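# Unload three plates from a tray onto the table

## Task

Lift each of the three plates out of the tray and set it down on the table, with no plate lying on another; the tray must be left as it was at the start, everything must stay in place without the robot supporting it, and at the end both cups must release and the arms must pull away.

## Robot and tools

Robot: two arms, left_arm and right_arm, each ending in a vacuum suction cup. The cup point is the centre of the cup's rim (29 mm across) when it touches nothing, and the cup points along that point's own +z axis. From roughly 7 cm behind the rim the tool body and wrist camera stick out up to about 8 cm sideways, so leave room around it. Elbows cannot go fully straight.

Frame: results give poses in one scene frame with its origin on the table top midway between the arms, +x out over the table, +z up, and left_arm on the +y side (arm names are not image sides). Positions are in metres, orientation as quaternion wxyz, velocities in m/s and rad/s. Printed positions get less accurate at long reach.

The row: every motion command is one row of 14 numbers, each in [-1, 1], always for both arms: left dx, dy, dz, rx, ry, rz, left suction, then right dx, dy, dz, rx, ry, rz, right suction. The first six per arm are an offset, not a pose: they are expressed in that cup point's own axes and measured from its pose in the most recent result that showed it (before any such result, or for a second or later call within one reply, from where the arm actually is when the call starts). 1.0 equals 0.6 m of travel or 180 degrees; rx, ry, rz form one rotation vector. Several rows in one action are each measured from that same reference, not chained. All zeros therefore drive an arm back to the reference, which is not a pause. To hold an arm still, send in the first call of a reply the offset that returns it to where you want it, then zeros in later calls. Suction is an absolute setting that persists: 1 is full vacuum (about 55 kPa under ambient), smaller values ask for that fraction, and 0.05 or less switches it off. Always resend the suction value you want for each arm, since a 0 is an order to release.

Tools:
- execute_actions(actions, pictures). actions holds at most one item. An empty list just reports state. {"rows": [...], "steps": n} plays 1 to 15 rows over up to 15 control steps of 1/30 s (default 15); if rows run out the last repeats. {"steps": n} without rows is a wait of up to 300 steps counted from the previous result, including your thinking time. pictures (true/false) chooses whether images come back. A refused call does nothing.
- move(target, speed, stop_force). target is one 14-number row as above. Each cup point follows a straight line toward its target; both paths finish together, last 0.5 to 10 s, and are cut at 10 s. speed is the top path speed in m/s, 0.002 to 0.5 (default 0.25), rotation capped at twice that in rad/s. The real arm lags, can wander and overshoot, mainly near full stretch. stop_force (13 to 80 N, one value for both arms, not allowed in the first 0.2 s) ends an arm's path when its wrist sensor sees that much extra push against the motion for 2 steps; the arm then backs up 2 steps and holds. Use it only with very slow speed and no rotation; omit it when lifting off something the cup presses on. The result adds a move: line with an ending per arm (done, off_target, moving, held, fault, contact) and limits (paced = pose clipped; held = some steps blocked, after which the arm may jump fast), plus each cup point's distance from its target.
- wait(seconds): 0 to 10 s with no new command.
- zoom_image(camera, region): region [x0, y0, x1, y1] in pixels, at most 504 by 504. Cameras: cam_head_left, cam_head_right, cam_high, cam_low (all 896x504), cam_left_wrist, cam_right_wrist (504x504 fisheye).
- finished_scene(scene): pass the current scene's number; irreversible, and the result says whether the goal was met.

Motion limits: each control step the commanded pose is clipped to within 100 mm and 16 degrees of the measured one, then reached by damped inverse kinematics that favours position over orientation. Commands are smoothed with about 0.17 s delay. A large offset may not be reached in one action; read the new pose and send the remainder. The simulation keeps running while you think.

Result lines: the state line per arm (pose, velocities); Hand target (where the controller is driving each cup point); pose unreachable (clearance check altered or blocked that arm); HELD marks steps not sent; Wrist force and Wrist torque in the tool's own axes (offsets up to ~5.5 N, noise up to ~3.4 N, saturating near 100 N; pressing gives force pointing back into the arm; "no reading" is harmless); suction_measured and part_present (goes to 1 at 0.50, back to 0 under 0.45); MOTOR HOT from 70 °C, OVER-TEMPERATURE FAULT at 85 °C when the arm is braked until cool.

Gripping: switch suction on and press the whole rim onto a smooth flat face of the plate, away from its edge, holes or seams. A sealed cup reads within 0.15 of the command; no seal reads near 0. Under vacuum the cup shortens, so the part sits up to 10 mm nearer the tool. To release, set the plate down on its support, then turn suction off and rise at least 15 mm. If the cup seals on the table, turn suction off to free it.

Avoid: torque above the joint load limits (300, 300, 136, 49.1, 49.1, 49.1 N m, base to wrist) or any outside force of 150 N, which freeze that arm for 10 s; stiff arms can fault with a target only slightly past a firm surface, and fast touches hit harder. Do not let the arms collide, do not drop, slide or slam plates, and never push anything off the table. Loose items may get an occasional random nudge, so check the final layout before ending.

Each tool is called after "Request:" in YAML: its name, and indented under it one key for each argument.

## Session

Request:
execute_actions:
  actions: []

Scene clock: 0.00 s of 7200.00 s.
left_arm: end_effector_position=(+0.6343, +0.5632, +0.2272) suction_measured=0.01 part_present=0 end_effector_quat_wxyz=(-0.000, -0.212, +0.977, +0.001) end_effector_velocity=(+0.001, -0.000, +0.002) end_effector_angular_velocity=(-0.001, -0.002, -0.000) | right_arm: end_effector_position=(+0.6774, -0.5418, +0.2279) suction_measured=0.01 part_present=0 end_effector_quat_wxyz=(-0.000, +0.248, +0.969, -0.000) end_effector_velocity=(-0.000, +0.000, -0.000) end_effector_angular_velocity=(+0.002, +0.001, +0.000)
Joint positions: left_arm=[-0.281 -1.556  2.144 -2.157 -1.57   2.339] | right_arm=[-0.281 -1.557  2.144 -2.157 -1.571 -2.899]
Joint velocities: left_arm=[-0.    -0.002 -0.001  0.001 -0.    -0.   ] | right_arm=[-0.     0.    -0.     0.002  0.001 -0.001]
Motor temperatures (°C, as the motors report them): left_arm=[21 16 19 27 26 21] | right_arm=[19 19 21 23 23 26]
Wrist force (N, on the end effector, along its own x y z axes, offset not removed): no reading
Wrist torque (N m, same axes, about the end effector's origin, offset not removed): no reading
Hand target (left_arm): +0.634, +0.563, +0.227; -0.000, -0.212, +0.977, +0.001
Hand target (right_arm): +0.677, -0.542, +0.228; -0.000, +0.248, +0.969, -0.000

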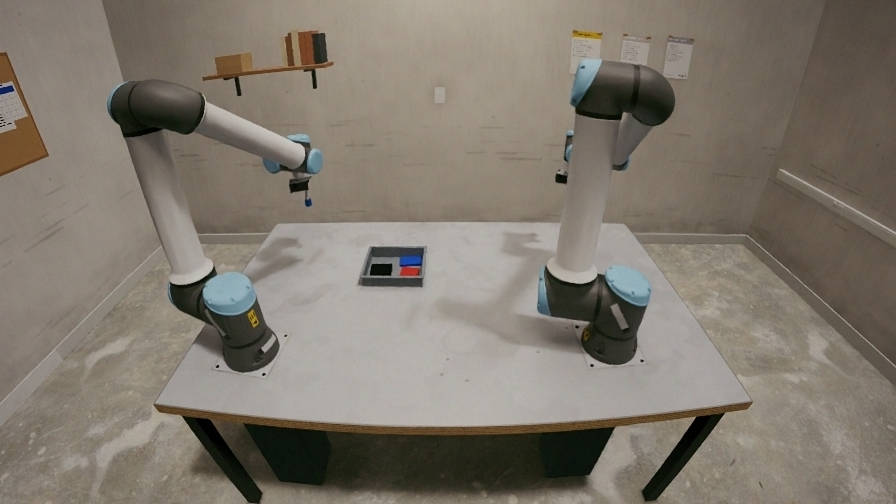

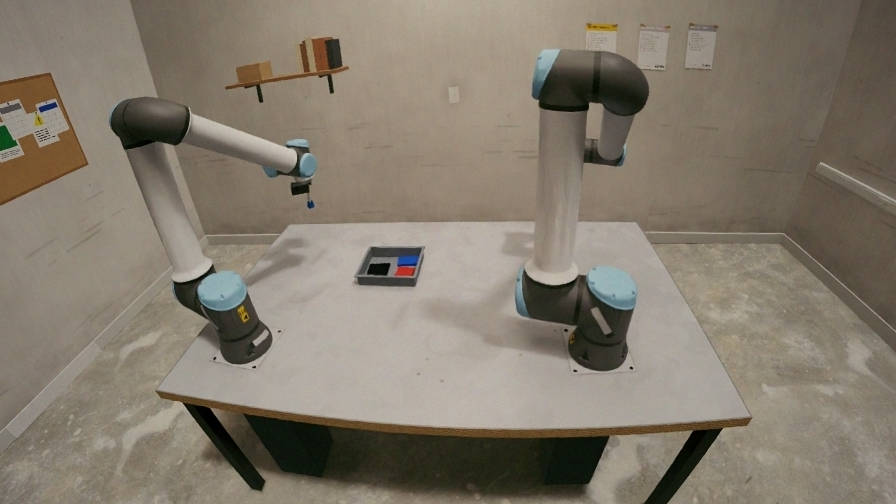

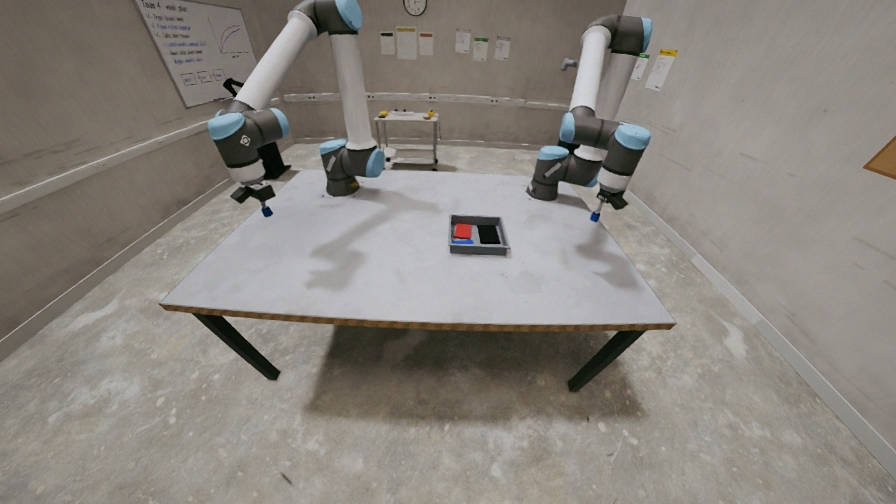

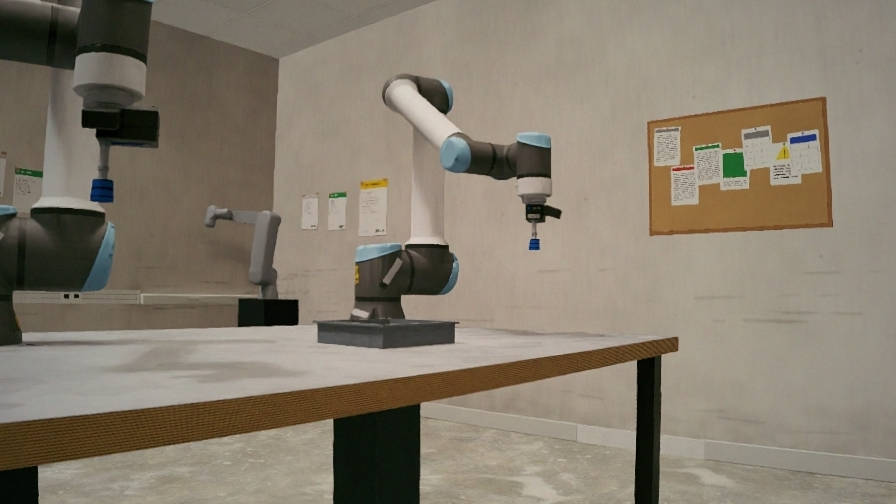

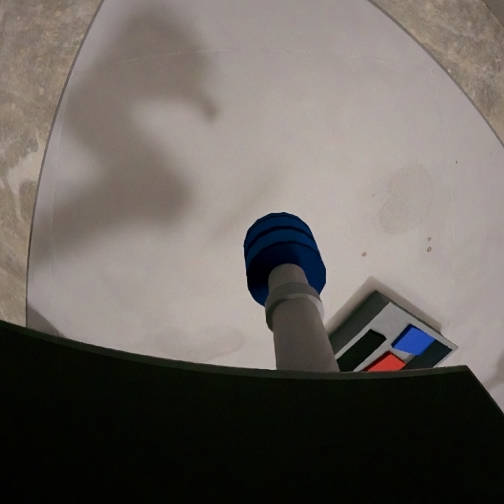

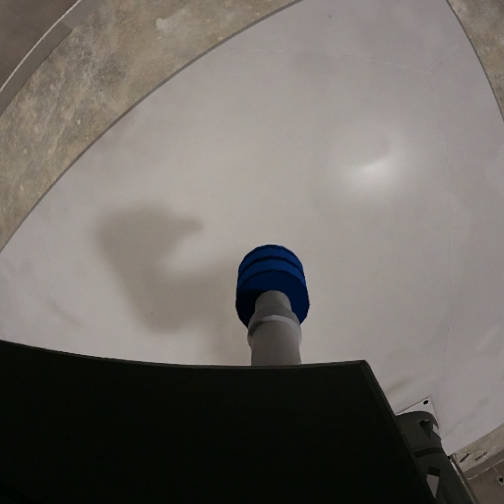

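Request:
zoom_image:
  camera: "cam_head_left"
  region: [330, 220, 470, 310]

Request:
zoom_image:
  camera: "cam_high"
  region: [420, 190, 540, 280]

Request:
zoom_image:
  camera: "cam_left_wrist"
  region: [300, 250, 504, 400]

Region (330, 220, 470, 310) of cam_head_left's 896x504 image, scaled by 3.600, with more detail than that image has; it fills the top 324 rows of this view, and the rest is white.

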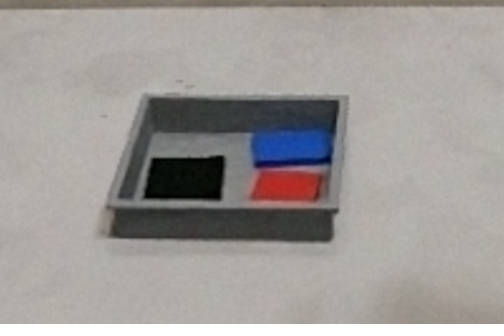

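Region (420, 190, 540, 280) of cam_high's 896x504 image, scaled by 4.200, with more detail than that image has; it fills the top 378 rows of this view, and the rest is white.

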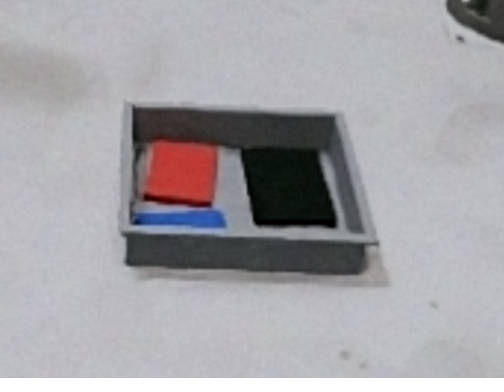

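Region (300, 250, 504, 400) of cam_left_wrist's 504x504 image, scaled by 2.471, with more detail than that image has; it fills the top 371 rows of this view, and the rest is white.

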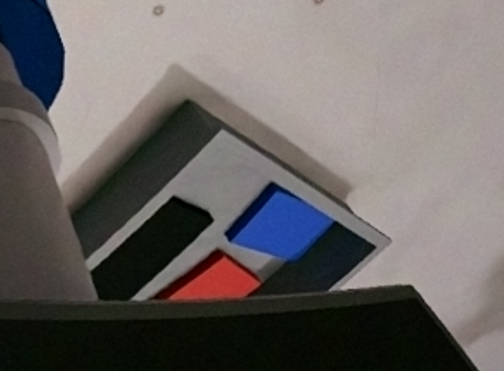

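Request:
zoom_image:
  camera: "cam_right_wrist"
  region: [200, 220, 350, 370]

Request:
zoom_image:
  camera: "cam_left_wrist"
  region: [210, 190, 390, 370]

Request:
zoom_image:
  camera: "cam_head_right"
  region: [330, 220, 470, 310]

Region (200, 220, 350, 370) of cam_right_wrist's 504x504 image, scaled by 3.360, with more detail than that image has.

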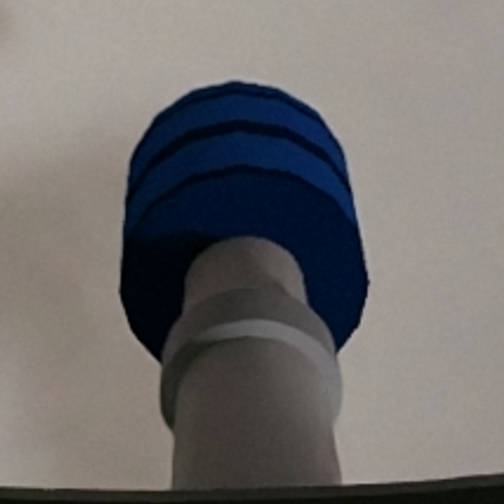

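Region (210, 190, 390, 370) of cam_left_wrist's 504x504 image, scaled by 2.800, with more detail than that image has.

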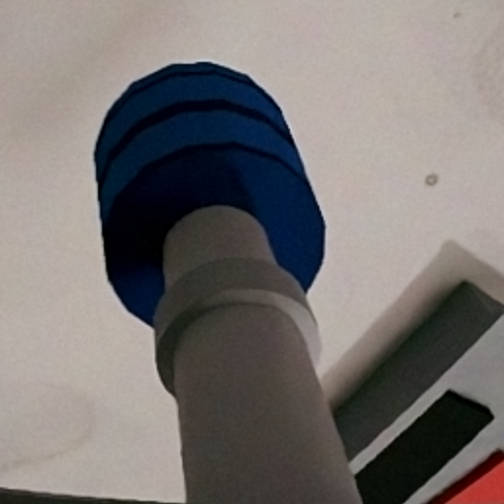

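Region (330, 220, 470, 310) of cam_head_right's 896x504 image, scaled by 3.600, with more detail than that image has; it fills the top 324 rows of this view, and the rest is white.

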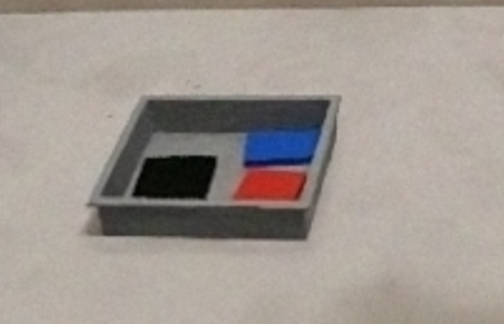

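Request:
move:
  target: [0.379, -0.052, 0.245, 0, 0, 0, 0, 0.905, 0.778, 0, 0, 0, 0, 0]
  speed: 0.45

Request:
move:
  target: [0, 0, 0, 0, 0, 0, 0, 0, 0, 0.255, 0, 0, 0, 0]
  speed: 0.3

Scene clock: 122.30 s of 7200.00 s.
left_arm: end_effector_position=(+0.4406, +0.4404, +0.0803) suction_measured=0.01 part_present=0 end_effector_quat_wxyz=(+0.000, -0.212, +0.977, +0.001) end_effector_velocity=(-0.000, +0.000, -0.000) end_effector_angular_velocity=(-0.001, -0.001, +0.001) | right_arm: end_effector_position=(+0.4266, +0.1285, +0.2279) suction_measured=0.01 part_present=0 end_effector_quat_wxyz=(+0.000, +0.248, +0.969, -0.000) end_effector_velocity=(+0.001, +0.001, -0.000) end_effector_angular_velocity=(-0.003, -0.001, -0.002)
Joint positions: left_arm=[-0.685 -1.6    2.547 -2.516 -1.57   1.935] | right_arm=[ 0.82  -1.318  1.865 -2.117 -1.571 -1.799]
Joint velocities: left_arm=[-0.    -0.     0.001 -0.001  0.    -0.001] | right_arm=[ 0.001  0.003 -0.003  0.002 -0.003  0.003]
Motor temperatures (°C, as the motors report them): left_arm=[21 16 19 27 26 21] | right_arm=[19 19 21 23 23 26]
Wrist force (N, on the end effector, along its own x y z axes, offset not removed): left_arm=[-0.6 -0.1 -0.4] | right_arm=[-1.2 2.2 2.6]
Wrist torque (N m, same axes, about the end effector's origin, offset not removed): left_arm=[-0.36 -0.11 0.16] | right_arm=[0.02 0.45 -0.01]
Hand target (left_arm): +0.441, +0.440, +0.080; +0.000, -0.212, +0.977, +0.001
Hand target (right_arm): +0.427, +0.129, +0.228; +0.000, +0.248, +0.969, -0.000
Off the commanded pose (left_arm): 0.001 m, 0 deg.
Off the commanded pose (right_arm): 0.001 m, 0 deg.
After step 90, 117.00 s passed at rest.
move: done

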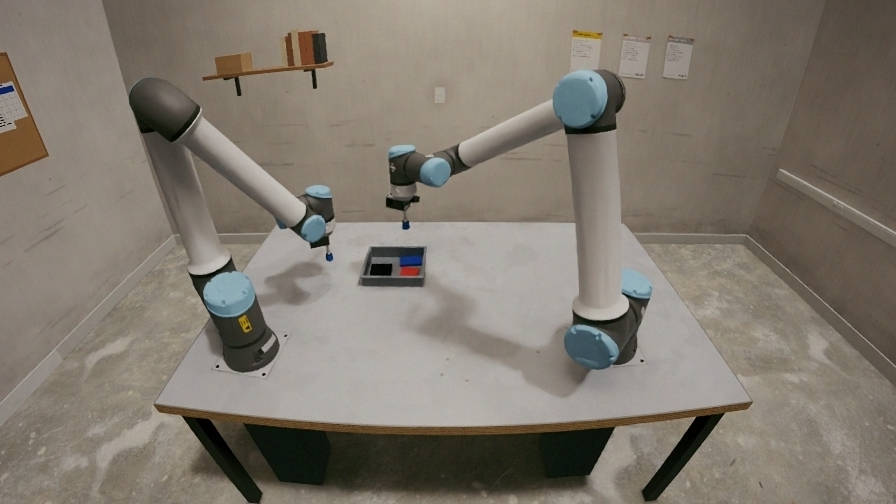

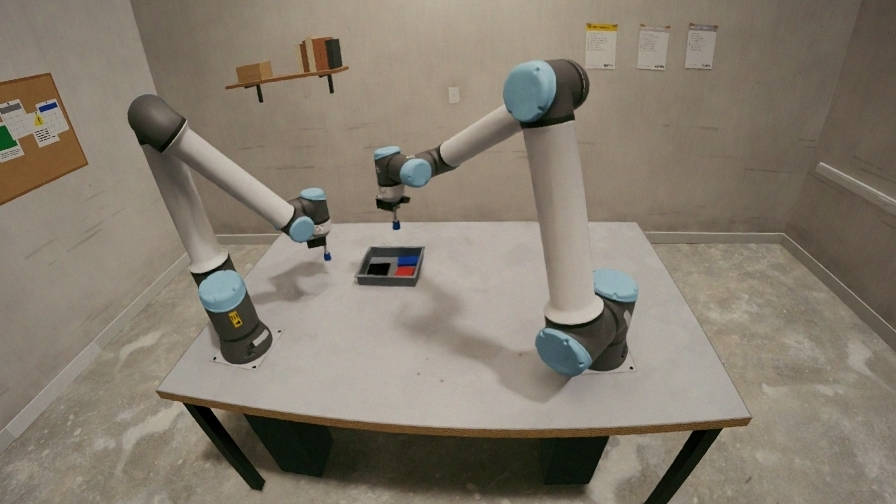

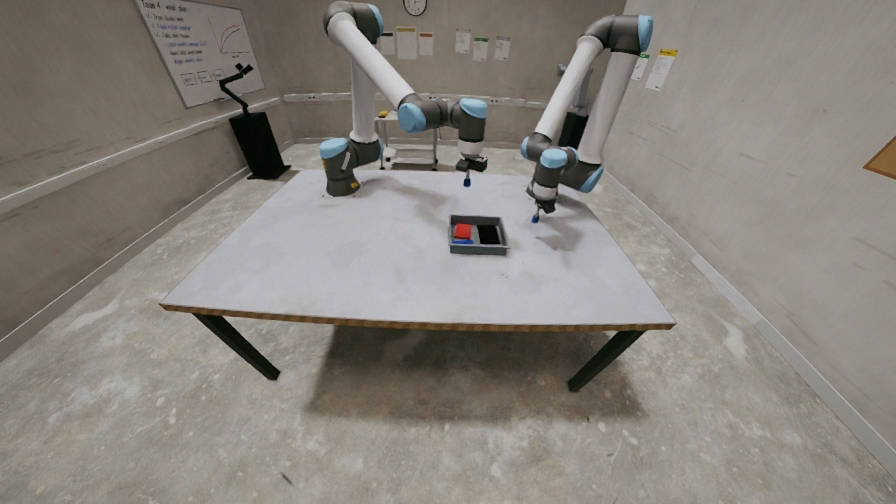

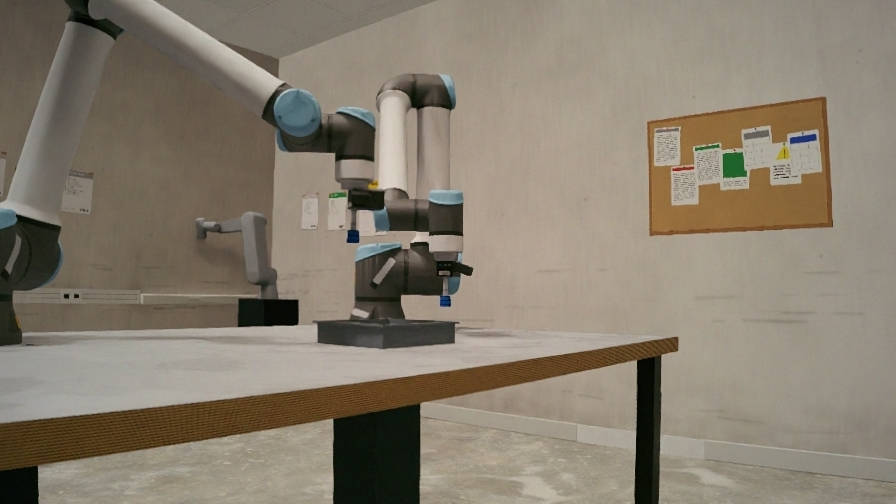

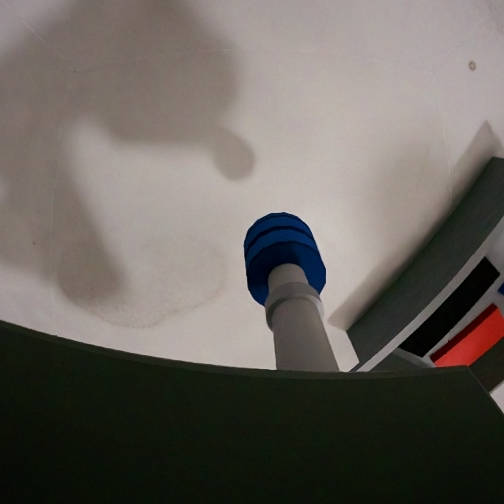

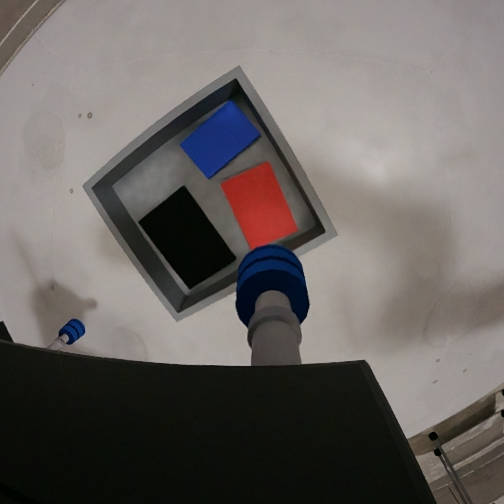

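Scene clock: 123.43 s of 7200.00 s.
left_arm: end_effector_position=(+0.4406, +0.4404, +0.0803) suction_measured=0.01 part_present=0 end_effector_quat_wxyz=(+0.000, -0.212, +0.977, +0.001) end_effector_velocity=(+0.000, -0.001, +0.000) end_effector_angular_velocity=(-0.001, +0.000, -0.001) | right_arm: end_effector_position=(+0.4267, +0.1285, +0.0751) suction_measured=0.01 part_present=0 end_effector_quat_wxyz=(+0.000, +0.248, +0.969, -0.000) end_effector_velocity=(+0.001, +0.000, -0.001) end_effector_angular_velocity=(+0.001, +0.000, -0.001)
Joint positions: left_arm=[-0.685 -1.6    2.547 -2.516 -1.57   1.935] | right_arm=[ 0.82  -1.151  1.966 -2.386 -1.571 -1.799]
Joint velocities: left_arm=[-0.001  0.001 -0.002 -0.    -0.001  0.   ] | right_arm=[-0.001  0.002 -0.    -0.002  0.001 -0.001]
Motor temperatures (°C, as the motors report them): left_arm=[21 16 19 27 26 21] | right_arm=[19 19 21 23 23 26]
Wrist force (N, on the end effector, along its own x y z axes, offset not removed): left_arm=[0.5 0.9 -0.3] | right_arm=[-2.7 3.6 1.9]
Wrist torque (N m, same axes, about the end effector's origin, offset not removed): left_arm=[-0.26 -0.27 0.16] | right_arm=[0.43 0.48 -0.20]
Hand target (left_arm): +0.441, +0.440, +0.080; +0.000, -0.212, +0.977, +0.001
Hand target (right_arm): +0.427, +0.129, +0.075; +0.000, +0.248, +0.969, -0.000
Off the commanded pose (left_arm): 0.000 m, 0 deg.
Off the commanded pose (right_arm): 0.000 m, 0 deg.
move: done

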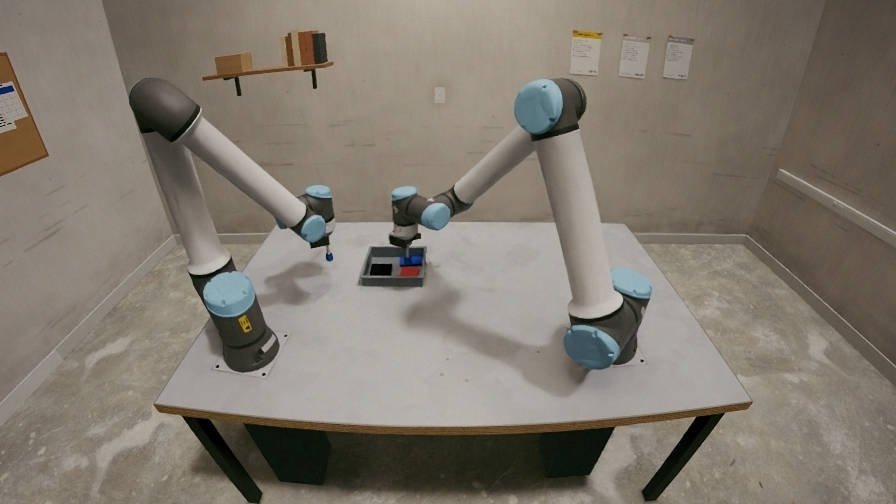

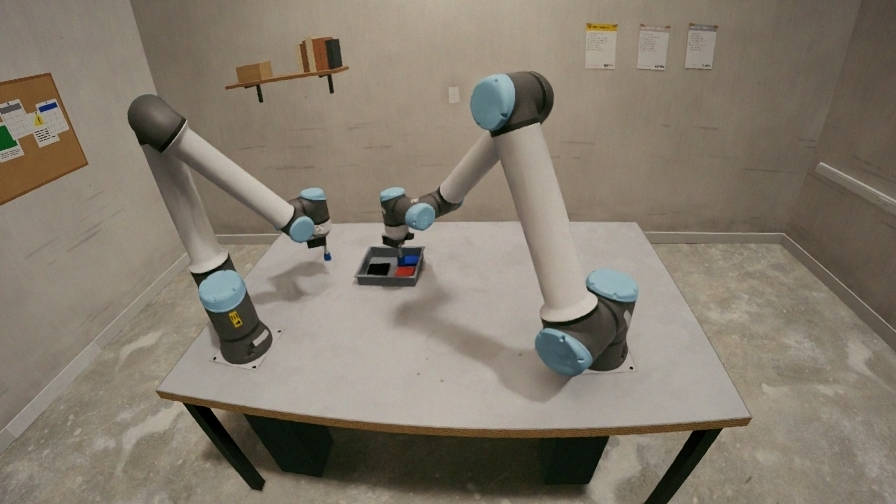

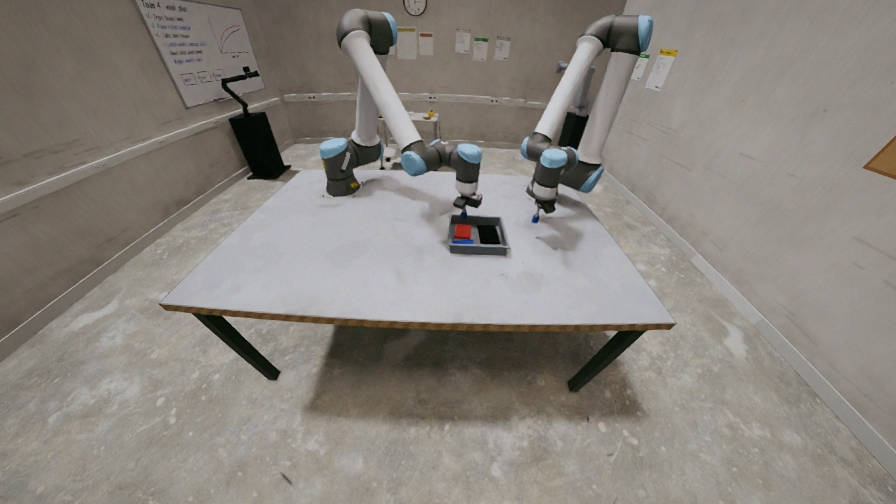

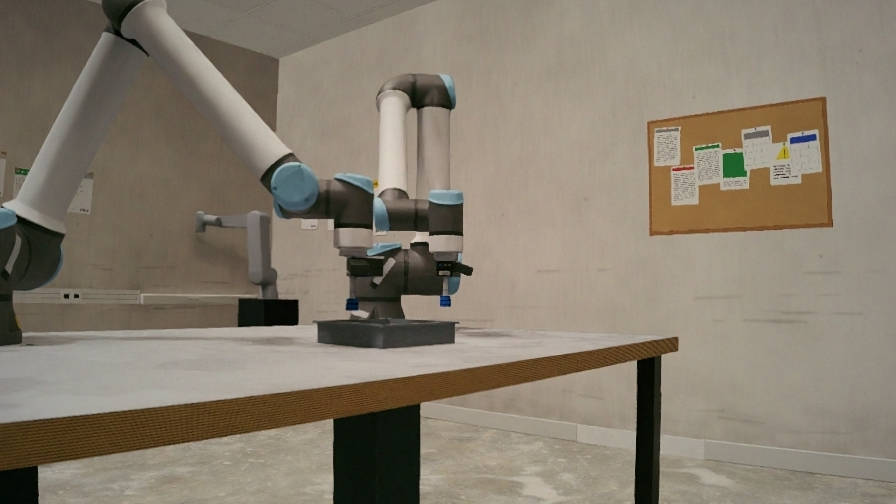

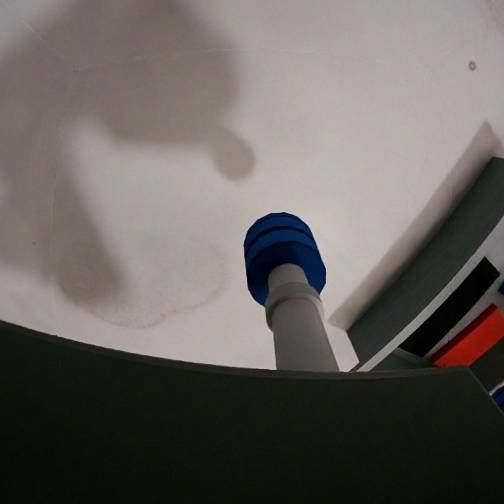

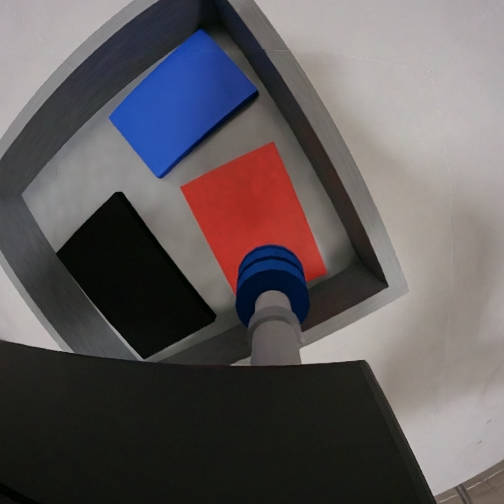

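Request:
zoom_image:
  camera: "cam_right_wrist"
  region: [150, 120, 360, 330]

Request:
zoom_image:
  camera: "cam_right_wrist"
  region: [90, 10, 290, 210]

Request:
zoom_image:
  camera: "cam_right_wrist"
  region: [30, 170, 240, 380]

Region (150, 120, 360, 330) of cam_right_wrist's 504x504 image, scaled by 2.400, with more detail than that image has.

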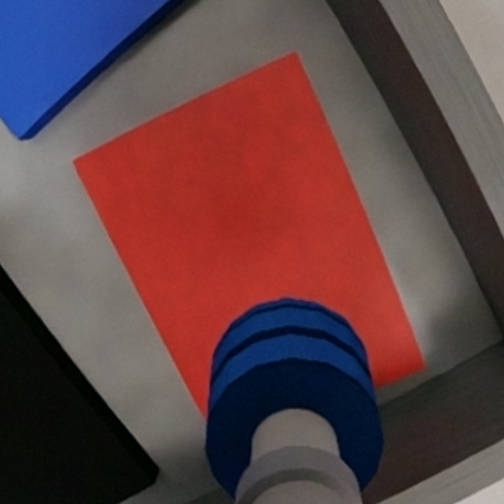

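Region (90, 10, 290, 210) of cam_right_wrist's 504x504 image, scaled by 2.520, with more detail than that image has.

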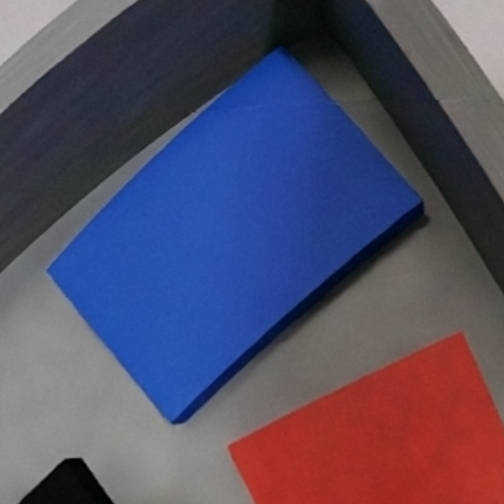

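Region (30, 170, 240, 380) of cam_right_wrist's 504x504 image, scaled by 2.400, with more detail than that image has.

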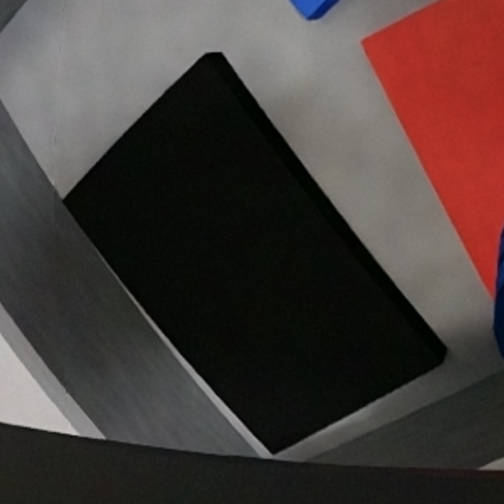

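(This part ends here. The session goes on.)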